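# Place folded umbrella flat inside storage box

## Task

Put the folded umbrella down so it lies flat on the floor of the storage box, touching none of the box's walls. Contact with the rim, or the umbrella resting on the rim or high on an inner wall near the rim, may count as failure. The box has to stay in its original spot, neither rotated nor tipped. The umbrella must stay in place without the robot holding it; at the end, open the gripper and pull the arm away.

## Robot and tools

ROBOT. Two xArm6 arms, left_arm and right_arm, each ending in a parallel two-finger gripper. The arm names are labels only and do not match the left or right side of any picture. Base poses in the scene frame: left_arm at (-0.044, +0.311, 0) m, quat_wxyz (+0.995, 0, 0, +0.103); right_arm at (+0.036, -0.331, 0) m, quat_wxyz (+0.999, 0, 0, +0.042). Mounting plates and the metal frame behind the arms are fixed obstacles.

SCENE FRAME. Origin on the table surface midway between the arms. +x points out over the table, +z points up, and left_arm sits on the +y side. All gripper poses in results use this frame. Reported hand positions can be off a little, more so when the arm is stretched far.

GRIPPER GEOMETRY. The fingers extend along the gripper's +z axis and close along its y axis. end_effector_position is the point between the pads when closed, roughly 2 cm short of the fingertips; closing pushes the tips about 10 mm further along +z. Fully open pad gap is 0.084 m.

execute_actions. Argument actions is a list holding nothing or exactly one item, plus optional pictures (true/false; images come by default).
- Empty list: no motion, just returns the current state.
- Motion: {"rows": [...], "steps": n}, n from 1 to 15 (15 if omitted), each step 1/30 s. rows holds 1 to 15 rows, one per step; if fewer rows than steps, the final row repeats.
- Wait: {"steps": n} with n up to 300, no new command; time you spend replying counts toward it.
Each row is one flat list of 14 numbers covering both arms, always all 14 even if one arm stays still: left_arm waist, shoulder, elbow, forearm roll, wrist pitch, wrist roll, opening; then right_arm in the same seven-number order. The six joint values are absolute target angles in radians in each arm's own joint space (same as Joint positions reports), not offsets. Opening is an absolute command from -1 (closed) to +1 (fully open).
Joint ranges (rad), per arm in column order: waist -6.283 to 6.283, shoulder -2.059 to 2.094, elbow -3.927 to 0.192, forearm roll -6.283 to 6.283, wrist pitch -1.693 to 3.142, wrist roll -6.283 to 6.283. A call is rejected (nothing sent) if any target exceeds a range end by over 0.010 rad and is further out than that joint currently sits. True ends can differ by up to 0.010 rad; targets beyond them are clipped, and the result then may say "joint sent to its limit" (possibly about an earlier motion). No such line does not prove more room exists.

MOTION LIMITS. Joint targets move at most 3.14 rad/s, ramp up over 0.16 s, and all joints of an arm are synchronized to arrive together. Per step, each joint's target is kept within 0.623 rad of its measured angle, and if a step would shift the gripper over 70 mm from where it is, the whole arm's targets are pulled back. Between calls the arms keep heading for the last row sent until they settle or a step is HELD; after that only a new motion moves them further.

RESULTS. The state line gives, for each arm, end_effector_position (m), end_effector_quat_wxyz, and linear/angular velocities (m/s, rad/s). Joint positions and Joint velocities list each arm's six joints (rad, rad/s) followed by the pad gap (m, m/s). grip_measured is the measured opening on the same -1..+1 scale you command. Joint torques follow the joint order and carry offsets and noise. "joint command not followed" means a clearance check altered or blocked that arm's joint targets on some steps (the rest still ran). HELD flags steps whose row was partly or wholly not sent. MOTOR HOT appears from 65 °C; at 80 °C an OVER-TEMPERATURE FAULT brakes that arm until it cools. A TORQUE FAULT (joint load reaching its limit: waist 46.5, shoulder 46.5, elbow 27.9, forearm roll 27.9, wrist pitch 18.6, wrist roll 18.6 N m, including held weight) stops the arm, backs the joint off, pauses 10 s and drops the rest of the call.

GRASPING. To keep hold, command an opening well under grip_measured; the larger the gap, the firmer the squeeze (about 24 N per pad at most, for items up to ~6 cm). -1 applies full force; echoing grip_measured gives a lighter hold that weakens for wider items, which may slip. Closing fast can squeeze harder than intended.

OTHER TOOLS. zoom_image: camera (one of cam_head_left, cam_head_right, cam_high, cam_left_wrist, cam_right_wrist, all 896x504) and region [x0, y0, x1, y1] in image pixels from the top-left, at most 504 by 504; gives a closer view of that camera's newest frame. show_instructions: no arguments, shows the scene's reference pages. read_manual: optional section, only "licences". finished_scene: scene = the current scene number; ends and grades it, irreversible. Camera intrinsics and world-to-camera transforms are provided; wrist camera poses follow their arm's joint readings.

CAUTIONS. Don't drop the umbrella, bump it against the box rim or upper inner walls, shift or tip the box, or knock anything off the table. Keep the arms from striking or pressing on each other. Avoid forceful pushes and slams, which risk torque faults. Loose objects may be nudged by occasional disturbances, so check the final state before releasing and moving the arm away.

Each tool is called after "Request:" as name([rows], argument=value, ...), one row to a line, values as JSON.

Reference images:

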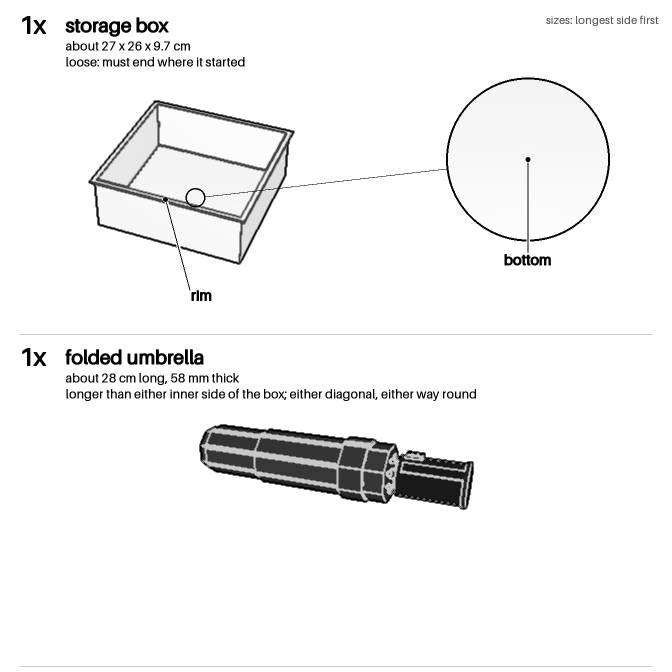

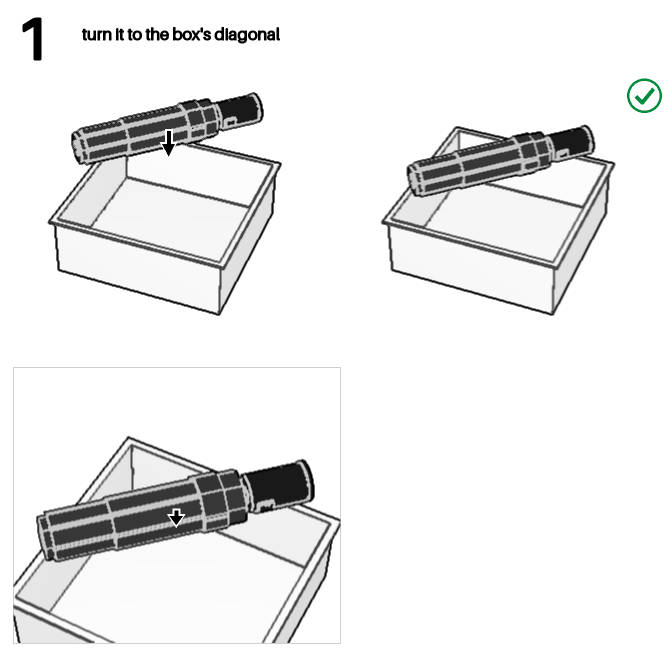

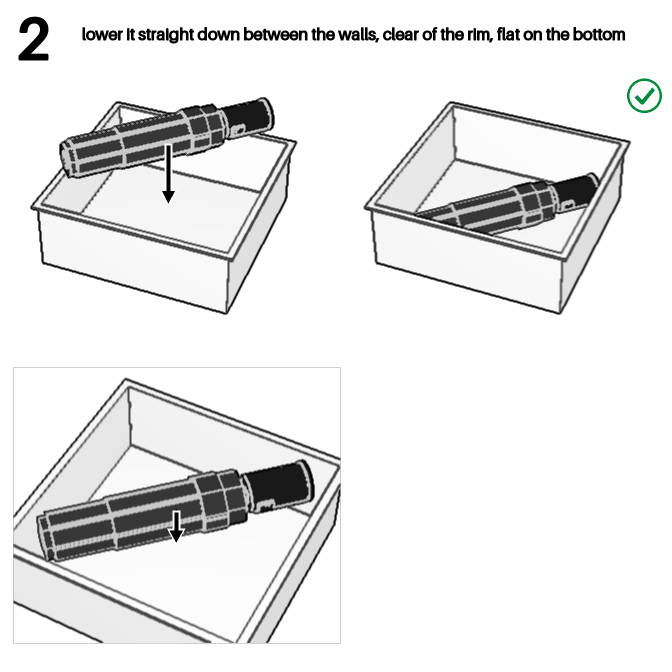

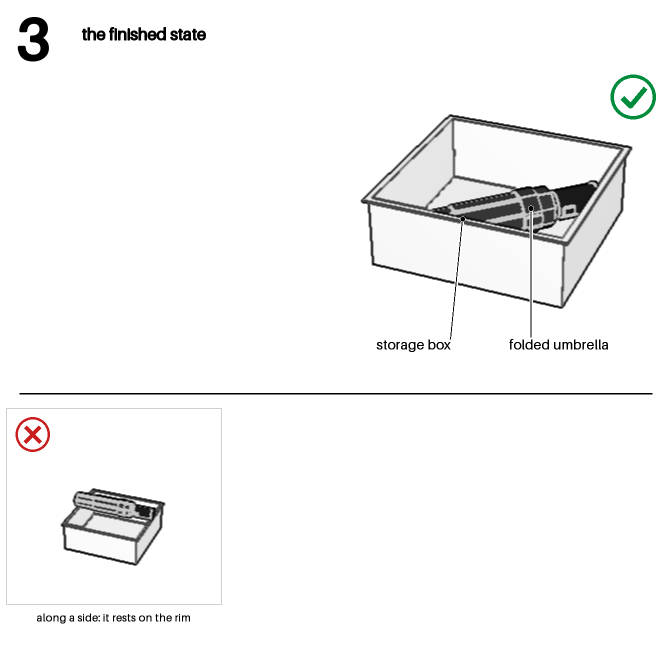

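## Session

Request:
execute_actions(actions=[])

Scene clock: 0.00 s of 3960.00 s.
left_arm: end_effector_position=(+0.1108, +0.6300, +0.2576) grip_measured=+1.00 end_effector_quat_wxyz=(-0.160, -0.635, +0.648, -0.389) end_effector_velocity=(+0.000, -0.000, -0.000) end_effector_angular_velocity=(-0.000, -0.000, -0.000) | right_arm: end_effector_position=(+0.1390, -0.1063, +0.1465) grip_measured=+1.00 end_effector_quat_wxyz=(+0.200, -0.234, +0.939, -0.156) end_effector_velocity=(+0.000, -0.001, -0.000) end_effector_angular_velocity=(-0.002, -0.000, -0.002)
Joint positions: left_arm=[ 1.221  0.181 -1.338 -0.422  1.922  3.033  0.084] | right_arm=[ 1.475 -0.6   -0.327 -0.505  1.194 -1.819  0.084]
Joint velocities: left_arm=[-0.     0.     0.001  0.    -0.001  0.001  0.   ] | right_arm=[ 0.    -0.     0.     0.     0.002  0.001  0.   ]
Joint torques (N m, as the arm reports them, + toward a larger angle): no reading
Motor temperatures (°C, as the motors report them): left_arm=[35 35 38 38 38 42] | right_arm=[36 36 39 37 41 37]

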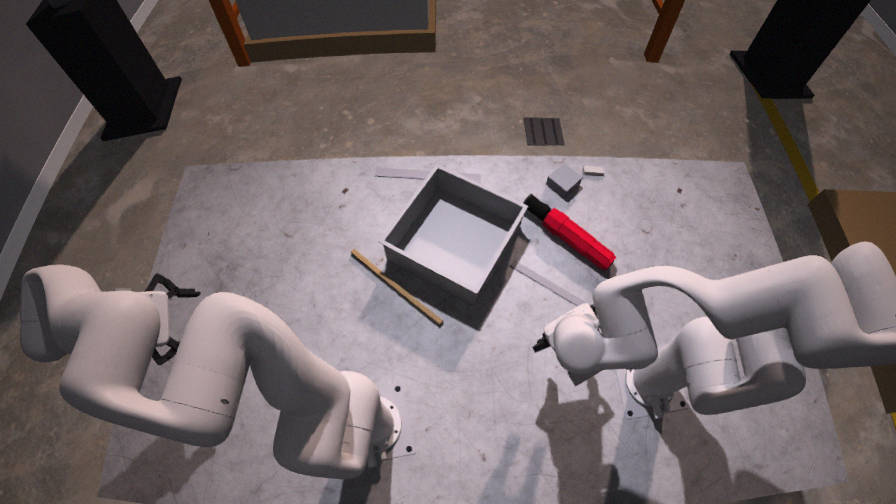

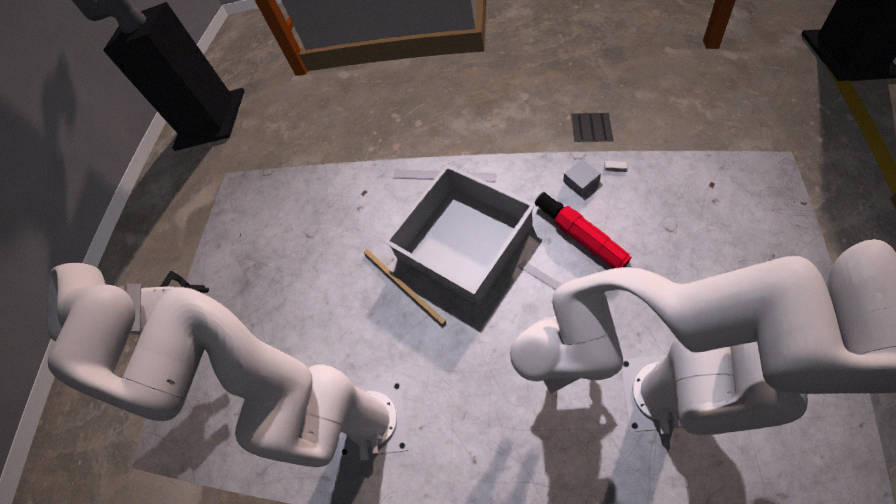

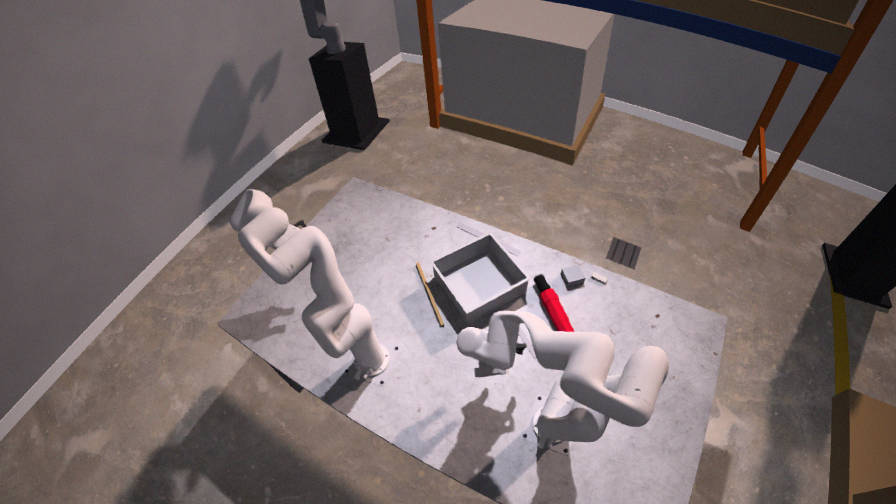

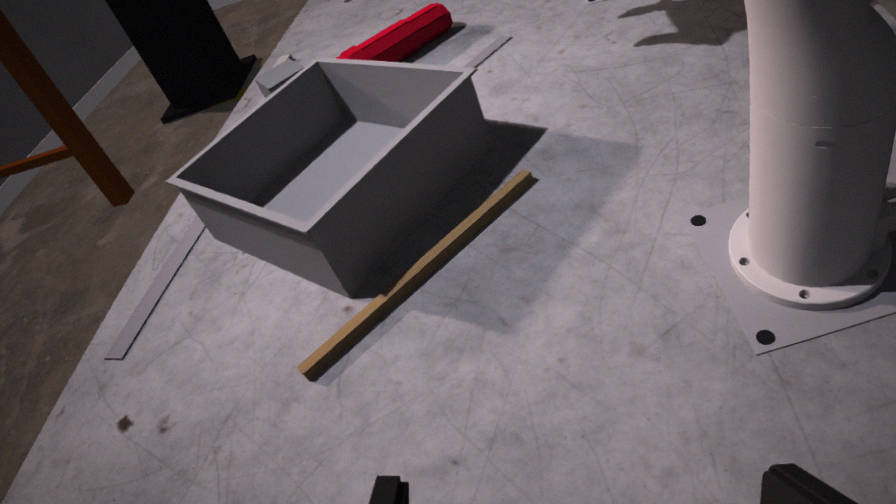

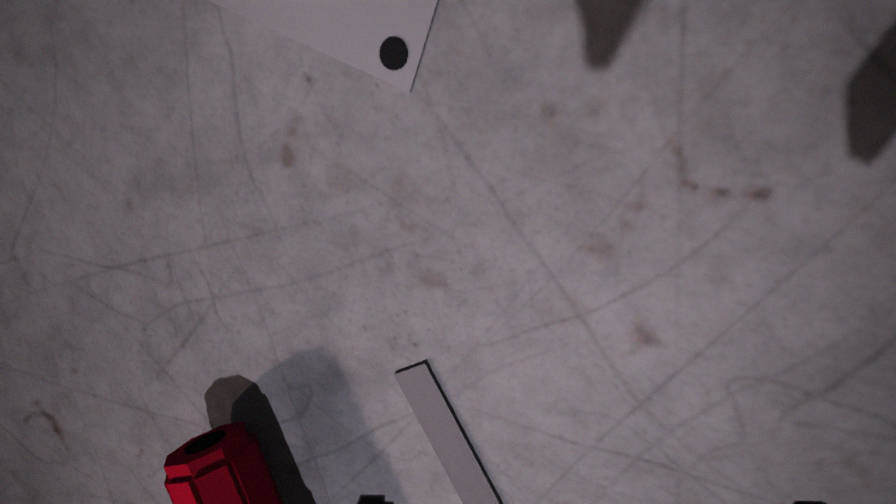

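Request:
zoom_image(camera="cam_head_left", region=[340, 140, 660, 340])

Request:
zoom_image(camera="cam_head_right", region=[350, 140, 670, 340])

Region (340, 140, 660, 340) of cam_head_left's 896x504 image, scaled by 1.575, with more detail than that image has; it fills the top 315 rows of this view, and the rest is white.

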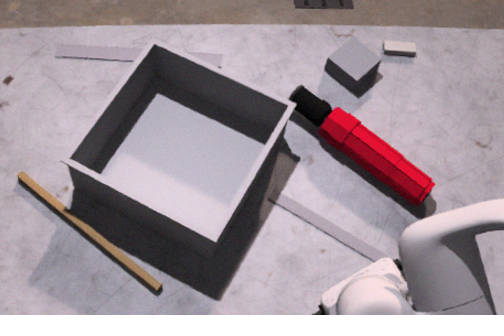

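Region (350, 140, 670, 340) of cam_head_right's 896x504 image, scaled by 1.575, with more detail than that image has; it fills the top 315 rows of this view, and the rest is white.

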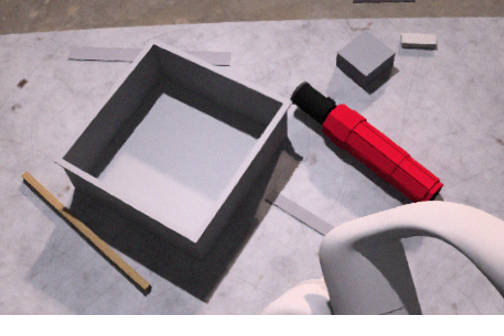

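Request:
execute_actions([
  {"rows": [[1.221,0.181,-1.338,-0.422,1.922,3.033,1, 0.095,-0.294,-1.016,0,1.310,-0.655,1]], "steps": 15},
], pictures=false)

Request:
execute_actions([
  {"steps": 30},
])

Scene clock: 90.37 s of 3960.00 s.
left_arm: end_effector_position=(+0.1109, +0.6301, +0.2575) grip_measured=+1.00 end_effector_quat_wxyz=(-0.160, -0.635, +0.648, -0.389) end_effector_velocity=(-0.000, -0.000, -0.000) end_effector_angular_velocity=(+0.000, +0.000, -0.001) | right_arm: end_effector_position=(+0.2440, -0.0678, +0.2306) grip_measured=+1.00 end_effector_quat_wxyz=(+0.080, +0.373, +0.922, -0.062) end_effector_velocity=(+0.328, -0.083, +0.130) end_effector_angular_velocity=(+0.533, -0.005, -2.636)
Joint positions: left_arm=[ 1.221  0.181 -1.338 -0.422  1.922  3.033  0.084] | right_arm=[ 0.94  -0.406 -0.758 -0.186  1.267 -1.284  0.084]
Joint velocities: left_arm=[ 0.    -0.     0.     0.001  0.     0.001  0.   ] | right_arm=[-1.24   0.263 -0.602  0.434  0.099  1.232  0.   ]
Joint torques (N m, as the arm reports them, + toward a larger angle): left_arm=[ -0.18 -19.54 -21.45  -0.42  -0.27  -0.15] | right_arm=[ -2.22 -11.81  -9.1   -0.1   -1.48  -0.31]
Motor temperatures (°C, as the motors report them): left_arm=[35 36 40 38 38 42] | right_arm=[36 36 41 37 41 37]
Steps of this call (steps 1 to 90: nothing new was sent; then 86.87 s passed at rest; steps 91 to 105: all 15 steps of this action). Readings (joint positions):
91: left_arm=[1.221 0.181 -1.338 -0.422 1.922 3.033] | right_arm=[1.474 -0.600 -0.327 -0.505 1.195 -1.818]
92: left_arm=[1.221 0.181 -1.338 -0.422 1.922 3.033] | right_arm=[1.469 -0.597 -0.332 -0.500 1.196 -1.811]
94: left_arm=[1.221 0.181 -1.338 -0.422 1.922 3.033] | right_arm=[1.411 -0.568 -0.386 -0.451 1.208 -1.751]
98: left_arm=[1.221 0.181 -1.338 -0.422 1.922 3.033] | right_arm=[1.231 -0.489 -0.569 -0.321 1.236 -1.574]
105: the state above

Scene clock: 91.37 s of 3960.00 s.
left_arm: end_effector_position=(+0.1109, +0.6301, +0.2575) grip_measured=+1.00 end_effector_quat_wxyz=(-0.160, -0.635, +0.648, -0.389) end_effector_velocity=(-0.000, +0.000, +0.000) end_effector_angular_velocity=(+0.000, +0.000, -0.000) | right_arm: end_effector_position=(+0.4255, -0.2603, +0.2896) grip_measured=+1.00 end_effector_quat_wxyz=(-0.000, +0.914, +0.406, -0.000) end_effector_velocity=(+0.002, -0.003, +0.001) end_effector_angular_velocity=(+0.002, -0.004, -0.016)
Joint positions: left_arm=[ 1.221  0.181 -1.338 -0.422  1.922  3.033  0.084] | right_arm=[ 0.097 -0.294 -1.015 -0.     1.31  -0.656  0.084]
Joint velocities: left_arm=[ 0.    -0.    -0.001  0.     0.001 -0.    -0.   ] | right_arm=[-0.01   0.002 -0.005  0.001 -0.002  0.006 -0.   ]
Joint torques (N m, as the arm reports them, + toward a larger angle): left_arm=[  0.31 -19.72 -21.64  -0.42  -0.06   0.06] | right_arm=[ -2.29 -13.82 -10.36   0.36  -1.9   -0.36]
Motor temperatures (°C, as the motors report them): left_arm=[35 36 40 38 38 42] | right_arm=[36 36 41 37 41 37]
Steps of this call (steps 1 to 30: the robot went on to your last target). Readings (joint positions):
1: left_arm=[1.221 0.181 -1.338 -0.422 1.922 3.033] | right_arm=[0.899 -0.398 -0.777 -0.172 1.270 -1.243]
2: left_arm=[1.221 0.181 -1.338 -0.422 1.922 3.033] | right_arm=[0.858 -0.390 -0.795 -0.159 1.273 -1.202]
4: left_arm=[1.221 0.181 -1.338 -0.422 1.922 3.033] | right_arm=[0.777 -0.377 -0.825 -0.137 1.278 -1.126]
8: left_arm=[1.221 0.181 -1.338 -0.422 1.922 3.033] | right_arm=[0.621 -0.356 -0.873 -0.102 1.287 -1.006]
30: the state above
camera_calibration (this result's frames):
cam_left_wrist: T_world_to_cam=[[-0.944501, -0.114362, -0.307958, 0.287497], [0.146058, 0.693504, -0.705492, -0.203579], [0.294252, -0.711318, -0.638312, 0.7108], [0, 0, 0, 1]] pos_world=[0.0921214, 0.679667, 0.398626]
cam_right_wrist: T_world_to_cam=[[0.749248, -0.662255, 0.00671286, -0.460016], [-0.662241, -0.749278, -0.00448855, 0.158527], [0.00800237, -0.00108249, -0.999967, 0.414321], [0, 0, 0, 1]] pos_world=[0.446333, -0.185419, 0.418107]

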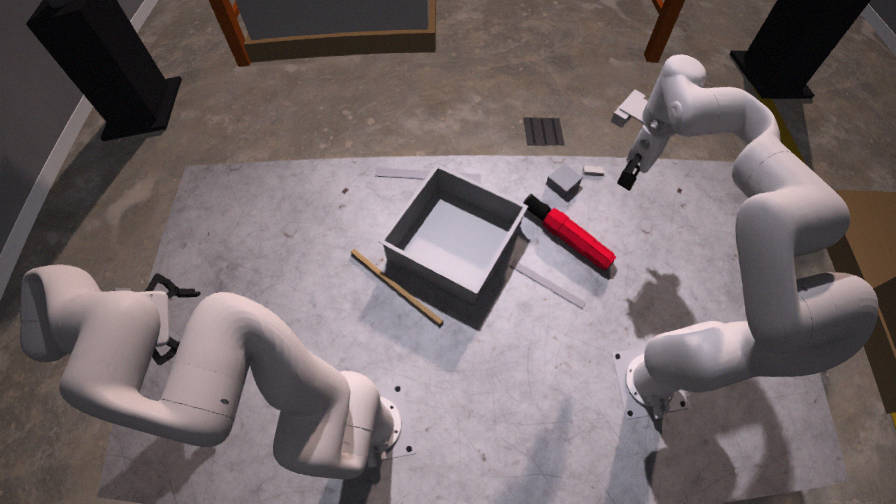

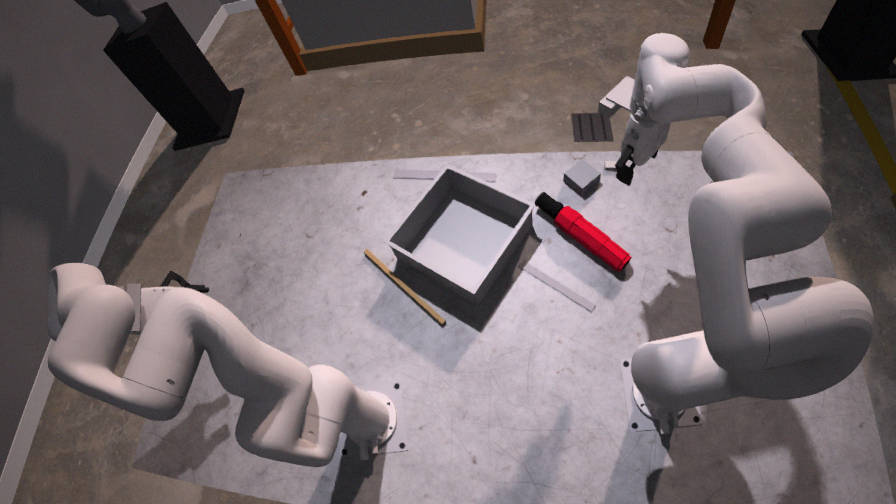

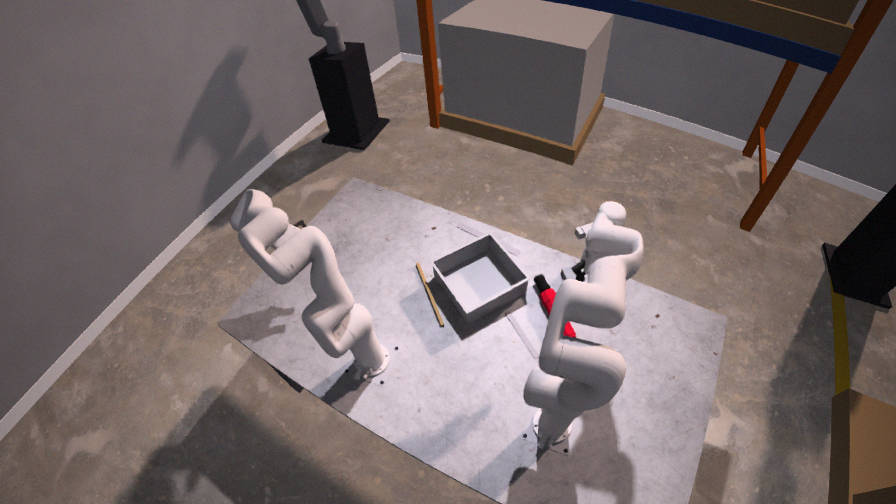

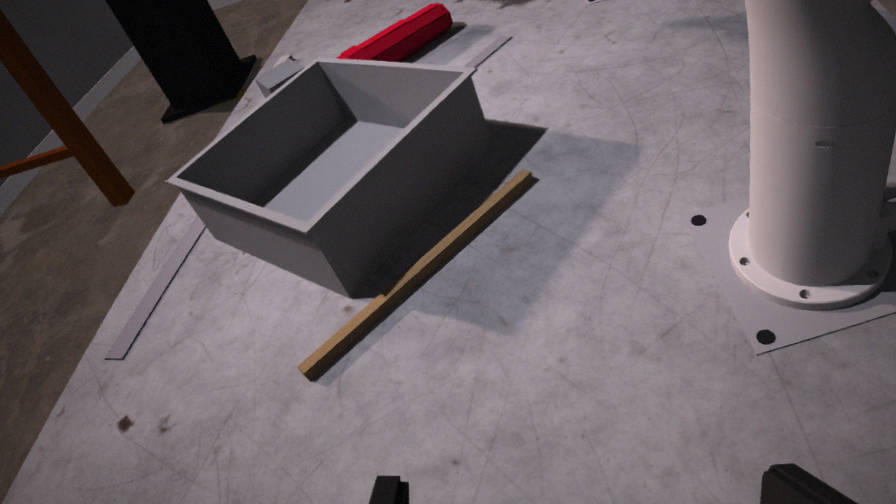

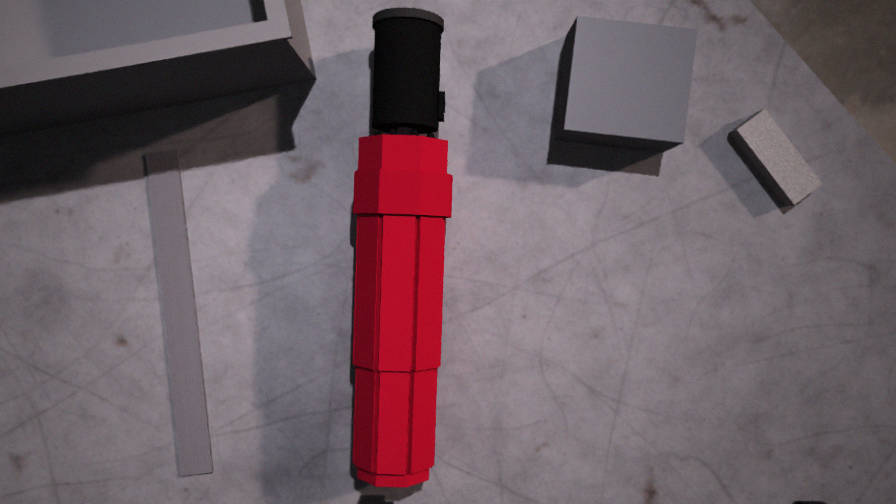

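Request:
zoom_image(camera="cam_right_wrist", region=[200, 0, 650, 252])

Request:
zoom_image(camera="cam_right_wrist", region=[200, 252, 650, 504])

Region (200, 0, 650, 252) of cam_right_wrist's 896x504 image, scaled by 1.120, with more detail than that image has; it fills the top 282 rows of this view, and the rest is white.

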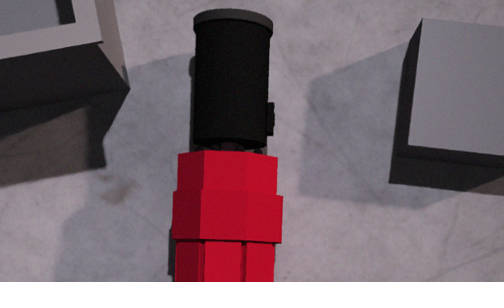

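Region (200, 252, 650, 504) of cam_right_wrist's 896x504 image, scaled by 1.120, with more detail than that image has; it fills the top 282 rows of this view, and the rest is white.

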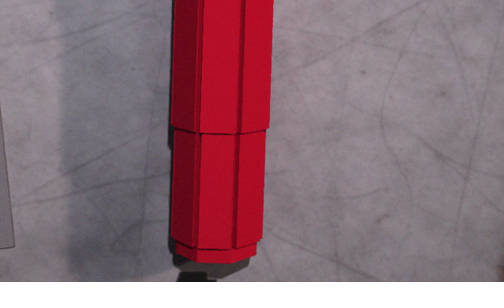

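Request:
execute_actions([
  {"rows": [[1.221,0.181,-1.338,-0.422,1.922,3.033,1, 0.308,-0.0285,-0.777,0,0.805,-0.419,1]], "steps": 15},
], pictures=false)

Request:
execute_actions([
  {"steps": 15},
])

Scene clock: 132.00 s of 3960.00 s.
left_arm: end_effector_position=(+0.1109, +0.6301, +0.2575) grip_measured=+1.00 end_effector_quat_wxyz=(-0.160, -0.635, +0.648, -0.389) end_effector_velocity=(-0.000, +0.000, +0.000) end_effector_angular_velocity=(+0.001, +0.001, -0.000) | right_arm: end_effector_position=(+0.4309, -0.1804, +0.1394) grip_measured=+1.00 end_effector_quat_wxyz=(-0.000, +0.918, +0.396, -0.002) end_effector_velocity=(-0.083, +0.129, -0.295) end_effector_angular_velocity=(-0.029, +0.072, -0.023)
Joint positions: left_arm=[ 1.221  0.181 -1.338 -0.422  1.922  3.033  0.084] | right_arm=[ 0.282 -0.06  -0.805  0.     0.869 -0.449  0.084]
Joint velocities: left_arm=[ 0.    -0.001 -0.     0.001  0.     0.     0.   ] | right_arm=[ 0.355  0.455  0.422  0.    -0.8    0.378 -0.   ]
Joint torques (N m, as the arm reports them, + toward a larger angle): left_arm=[  0.02 -19.44 -21.25  -0.13  -0.14  -0.06] | right_arm=[ -5.62 -22.76 -11.52   0.26  -1.72  -0.56]
Motor temperatures (°C, as the motors report them): left_arm=[35 36 40 38 38 42] | right_arm=[36 36 41 37 41 37]
Steps of this call (steps 1 to 15: the robot went on to your last target; steps 16 to 90: nothing new was sent; then 37.13 s passed at rest; steps 91 to 105: all 15 steps of this action). Readings (joint positions):
91: left_arm=[1.221 0.181 -1.338 -0.422 1.922 3.033] | right_arm=[0.095 -0.294 -1.016 -0.000 1.310 -0.655]
92: left_arm=[1.221 0.181 -1.338 -0.422 1.922 3.033] | right_arm=[0.097 -0.292 -1.014 -0.000 1.303 -0.651]
94: left_arm=[1.221 0.181 -1.338 -0.422 1.922 3.033] | right_arm=[0.120 -0.267 -0.994 -0.000 1.245 -0.625]
98: left_arm=[1.221 0.181 -1.338 -0.422 1.922 3.033] | right_arm=[0.181 -0.185 -0.917 0.000 1.107 -0.560]
105: the state above

Scene clock: 132.50 s of 3960.00 s.
left_arm: end_effector_position=(+0.1109, +0.6301, +0.2575) grip_measured=+1.00 end_effector_quat_wxyz=(-0.160, -0.635, +0.648, -0.389) end_effector_velocity=(-0.000, -0.000, -0.000) end_effector_angular_velocity=(-0.002, +0.000, -0.000) | right_arm: end_effector_position=(+0.4270, -0.1703, +0.1205) grip_measured=+1.00 end_effector_quat_wxyz=(+0.000, +0.919, +0.394, +0.001) end_effector_velocity=(-0.002, +0.000, -0.003) end_effector_angular_velocity=(-0.003, +0.005, +0.004)
Joint positions: left_arm=[ 1.221  0.181 -1.338 -0.422  1.922  3.033  0.084] | right_arm=[ 0.308 -0.029 -0.777 -0.     0.805 -0.419  0.084]
Joint velocities: left_arm=[ 0.    -0.     0.001  0.     0.001  0.     0.   ] | right_arm=[ 0.002  0.004  0.003 -0.001 -0.001 -0.001  0.   ]
Joint torques (N m, as the arm reports them, + toward a larger angle): left_arm=[  0.29 -18.83 -21.38  -0.53  -0.26   0.03] | right_arm=[ -2.19 -17.75  -9.23   0.34  -1.92  -0.37]
Motor temperatures (°C, as the motors report them): left_arm=[35 36 40 38 38 42] | right_arm=[36 36 41 37 41 37]
Steps of this call (steps 1 to 15: the robot went on to your last target). Readings (joint positions):
1: left_arm=[1.221 0.181 -1.338 -0.422 1.922 3.033] | right_arm=[0.292 -0.047 -0.793 0.000 0.846 -0.438]
2: left_arm=[1.221 0.181 -1.338 -0.422 1.922 3.033] | right_arm=[0.299 -0.038 -0.784 0.000 0.831 -0.431]
4: left_arm=[1.221 0.181 -1.338 -0.422 1.922 3.033] | right_arm=[0.305 -0.031 -0.778 0.000 0.815 -0.423]
8: left_arm=[1.221 0.181 -1.338 -0.422 1.922 3.033] | right_arm=[0.307 -0.031 -0.780 -0.000 0.806 -0.420]
15: the state above
camera_calibration (this result's frames):
cam_left_wrist: T_world_to_cam=[[-0.944501, -0.114362, -0.307959, 0.287497], [0.146058, 0.693504, -0.705492, -0.203579], [0.294252, -0.711318, -0.638312, 0.7108], [0, 0, 0, 1]] pos_world=[0.0921214, 0.679667, 0.398626]
cam_right_wrist: T_world_to_cam=[[0.731723, -0.681558, 0.00767759, -0.396317], [-0.681529, -0.731763, -0.00638942, 0.237687], [0.00997294, -0.000557211, -0.99995, 0.244539], [0, 0, 0, 1]] pos_world=[0.449546, -0.0960468, 0.249088]

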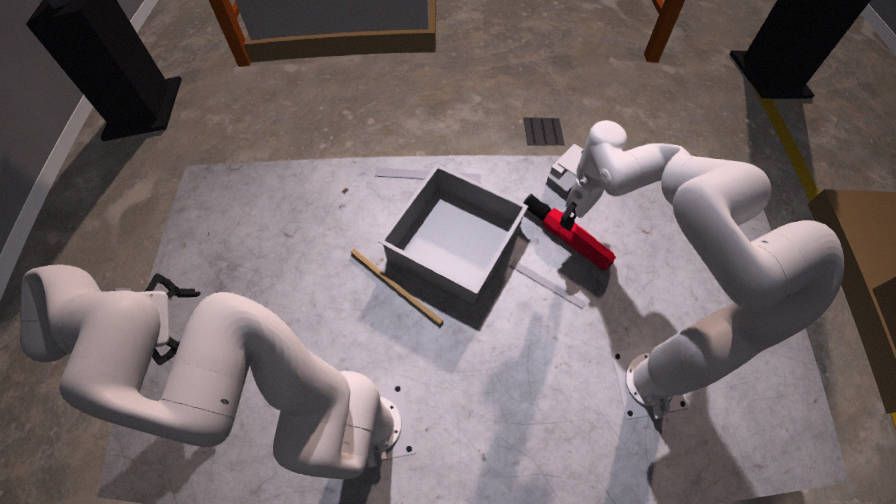

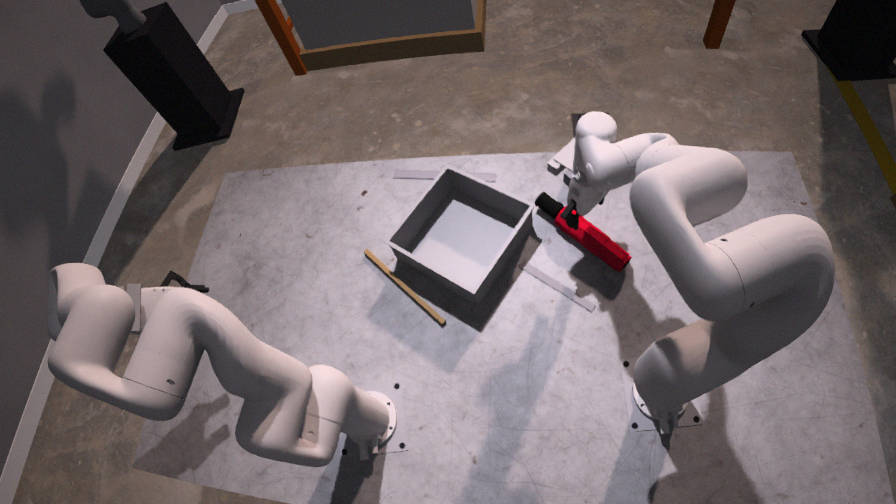

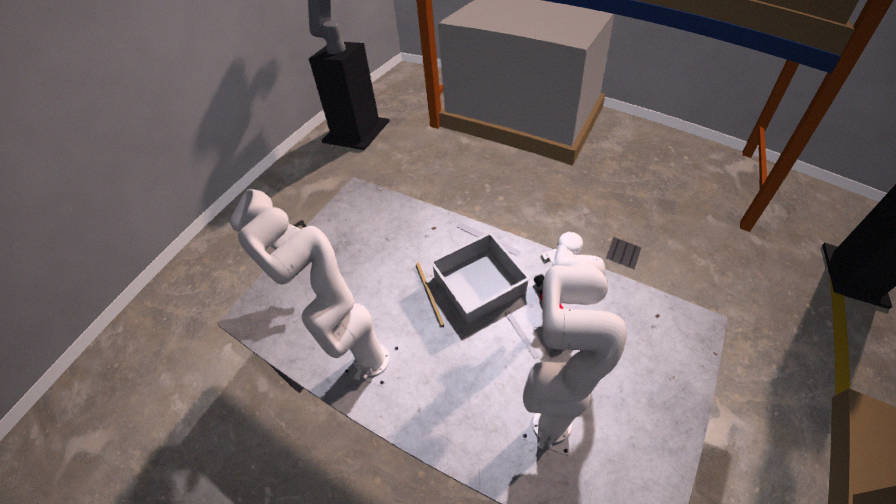

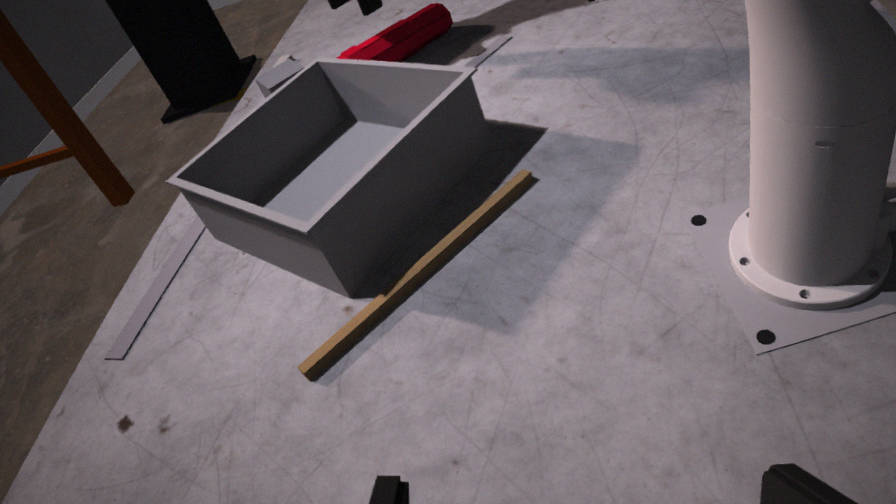

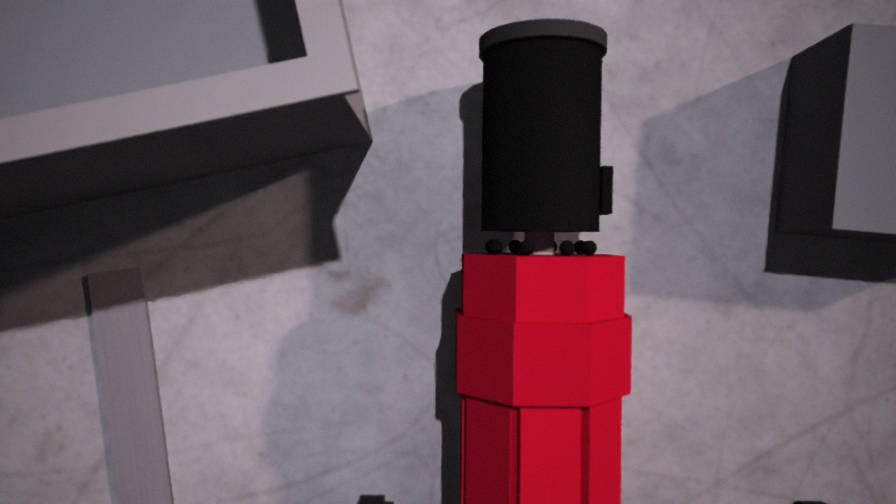

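Request:
zoom_image(camera="cam_right_wrist", region=[340, 380, 844, 504])

Request:
zoom_image(camera="cam_right_wrist", region=[420, 0, 680, 260])

Region (340, 380, 844, 504) of cam_right_wrist's 896x504 image, scaled by 1.000; it fills the top 124 rows of this view, and the rest is white.

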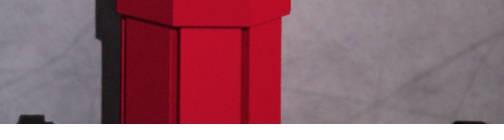

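Region (420, 0, 680, 260) of cam_right_wrist's 896x504 image, scaled by 1.938, with more detail than that image has.

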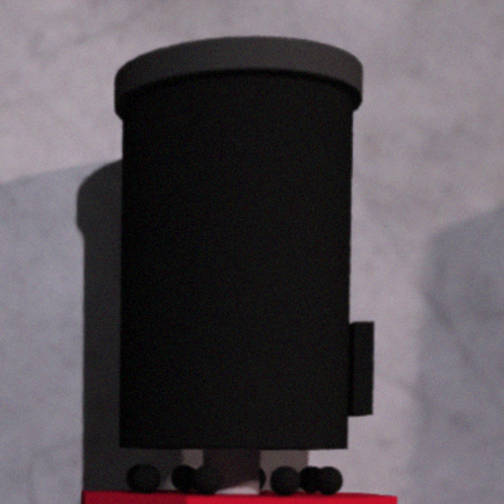

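Request:
execute_actions([
  {"rows": [[1.221,0.181,-1.338,-0.422,1.922,3.033,1, 0.2976,0.1817,-0.7145,0,0.5328,-0.430,1]], "steps": 15},
], pictures=false)

Request:
execute_actions([
  {"steps": 8},
])

Scene clock: 192.10 s of 3960.00 s.
left_arm: end_effector_position=(+0.1109, +0.6301, +0.2575) grip_measured=+1.00 end_effector_quat_wxyz=(-0.160, -0.635, +0.648, -0.389) end_effector_velocity=(-0.000, -0.001, -0.001) end_effector_angular_velocity=(-0.003, +0.001, -0.001) | right_arm: end_effector_position=(+0.4284, -0.1743, +0.0317) grip_measured=+1.00 end_effector_quat_wxyz=(+0.000, +0.919, +0.395, +0.002) end_effector_velocity=(+0.010, +0.004, +0.005) end_effector_angular_velocity=(+0.013, -0.033, +0.000)
Joint positions: left_arm=[ 1.221  0.181 -1.338 -0.422  1.922  3.033  0.084] | right_arm=[ 0.298  0.179 -0.717 -0.     0.534 -0.43   0.084]
Joint velocities: left_arm=[-0.     0.001  0.002  0.001  0.001  0.    -0.   ] | right_arm=[-0.    -0.002 -0.007 -0.    -0.026 -0.    -0.   ]
Joint torques (N m, as the arm reports them, + toward a larger angle): left_arm=[  0.42 -19.3  -21.44  -0.37  -0.18  -0.01] | right_arm=[ -2.27 -18.74  -6.93   0.4   -1.79  -0.33]
Motor temperatures (°C, as the motors report them): left_arm=[35 36 40 38 38 42] | right_arm=[36 36 41 37 41 37]
Steps of this call (steps 1 to 15: the robot went on to your last target; steps 16 to 90: nothing new was sent; then 56.10 s passed at rest; steps 91 to 105: all 15 steps of this action). Readings (joint positions):
91: left_arm=[1.221 0.181 -1.338 -0.422 1.922 3.033] | right_arm=[0.308 -0.028 -0.777 -0.000 0.805 -0.419]
92: left_arm=[1.221 0.181 -1.338 -0.422 1.922 3.033] | right_arm=[0.308 -0.025 -0.776 -0.000 0.797 -0.419]
94: left_arm=[1.221 0.181 -1.338 -0.422 1.922 3.033] | right_arm=[0.306 0.015 -0.769 -0.000 0.737 -0.422]
98: left_arm=[1.221 0.181 -1.338 -0.422 1.922 3.033] | right_arm=[0.299 0.144 -0.722 0.000 0.590 -0.428]
105: the state above

Scene clock: 192.37 s of 3960.00 s.
left_arm: end_effector_position=(+0.1109, +0.6301, +0.2575) grip_measured=+1.00 end_effector_quat_wxyz=(-0.160, -0.635, +0.648, -0.389) end_effector_velocity=(-0.000, -0.001, -0.001) end_effector_angular_velocity=(-0.003, +0.001, -0.000) | right_arm: end_effector_position=(+0.4273, -0.1747, +0.0303) grip_measured=+1.00 end_effector_quat_wxyz=(+0.000, +0.919, +0.395, +0.000) end_effector_velocity=(-0.001, -0.000, -0.001) end_effector_angular_velocity=(-0.001, +0.003, +0.001)
Joint positions: left_arm=[ 1.221  0.181 -1.338 -0.422  1.922  3.033  0.084] | right_arm=[ 0.298  0.181 -0.715 -0.     0.533 -0.43   0.084]
Joint velocities: left_arm=[ 0.     0.001  0.001  0.001  0.001 -0.    -0.   ] | right_arm=[-0.     0.002  0.001  0.    -0.    -0.001  0.   ]
Joint torques (N m, as the arm reports them, + toward a larger angle): left_arm=[ -0.01 -19.83 -21.52  -0.52  -0.12   0.06] | right_arm=[ -2.37 -19.54  -7.54   0.37  -1.9   -0.32]
Motor temperatures (°C, as the motors report them): left_arm=[35 36 40 38 38 42] | right_arm=[36 36 41 37 41 37]
Steps of this call (steps 1 to 8: the robot went on to your last target). Readings (joint positions):
1: left_arm=[1.221 0.181 -1.338 -0.422 1.922 3.033] | right_arm=[0.298 0.179 -0.717 -0.000 0.534 -0.430]
2: left_arm=[1.221 0.181 -1.338 -0.422 1.922 3.033] | right_arm=[0.298 0.180 -0.716 -0.000 0.533 -0.430]
4: left_arm=[1.221 0.181 -1.338 -0.422 1.922 3.033] | right_arm=[0.298 0.180 -0.715 -0.000 0.533 -0.430]
8: the state above
camera_calibration (this result's frames):
cam_left_wrist: T_world_to_cam=[[-0.944502, -0.114362, -0.307958, 0.287497], [0.146058, 0.693504, -0.705492, -0.203579], [0.294251, -0.711318, -0.638312, 0.710801], [0, 0, 0, 1]] pos_world=[0.0921214, 0.679667, 0.398626]
cam_right_wrist: T_world_to_cam=[[0.732334, -0.680905, 0.00740921, -0.398998], [-0.680881, -0.732371, -0.0057912, 0.233632], [0.00936955, -0.000803695, -0.999956, 0.154593], [0, 0, 0, 1]] pos_world=[0.449827, -0.10045, 0.158896]

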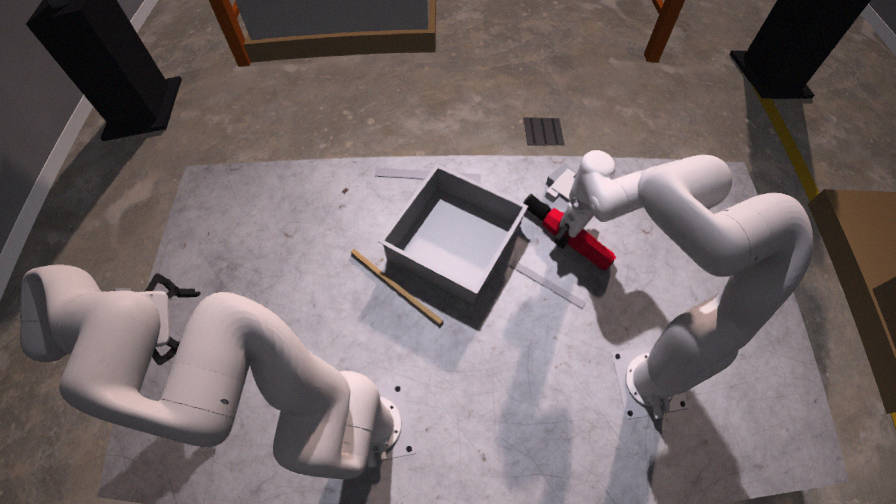

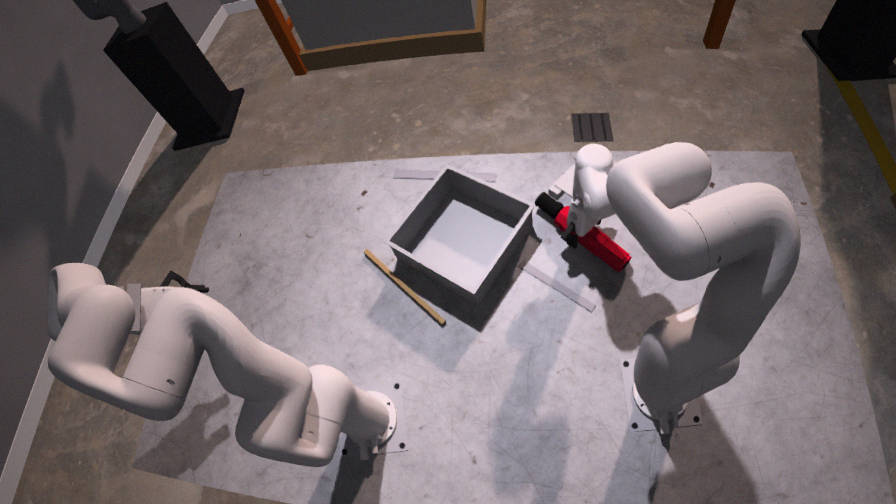

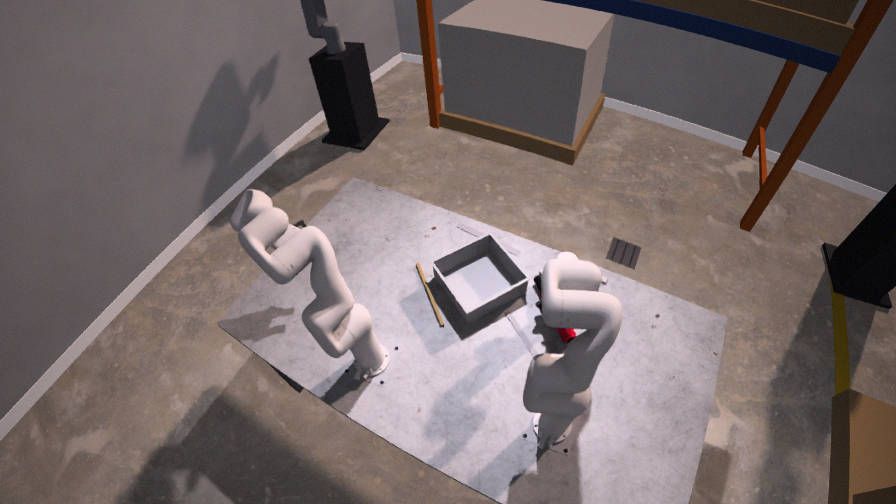

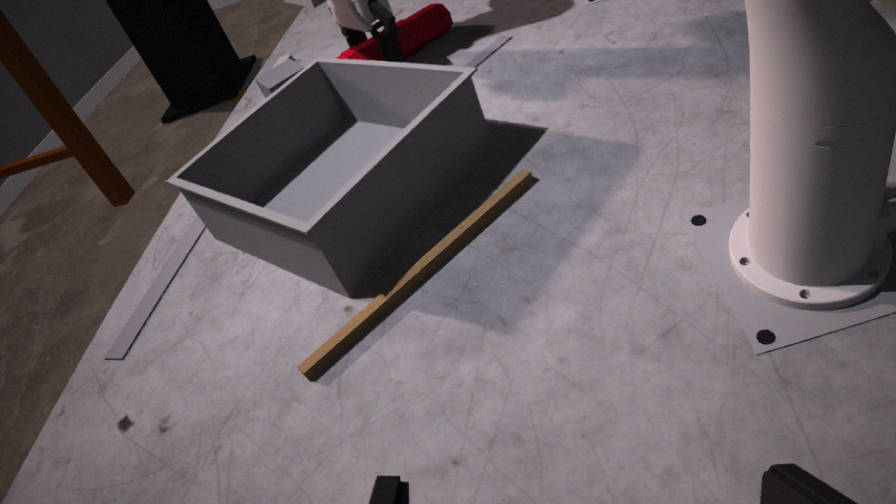

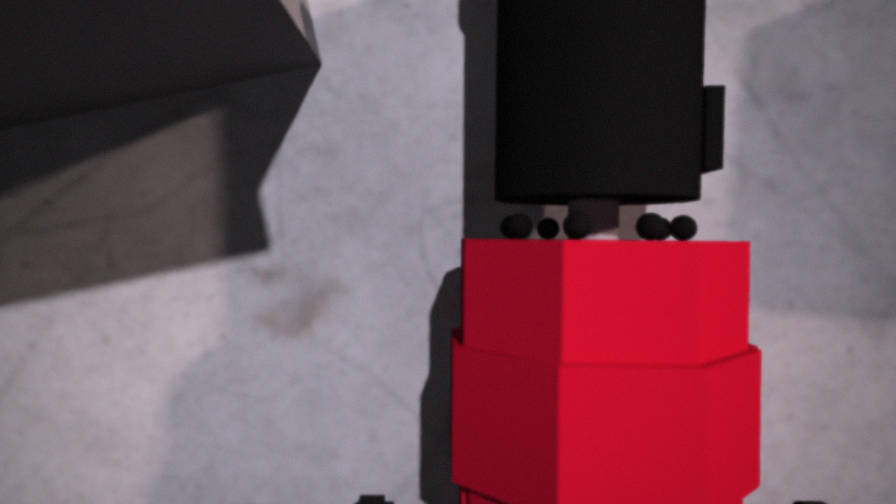

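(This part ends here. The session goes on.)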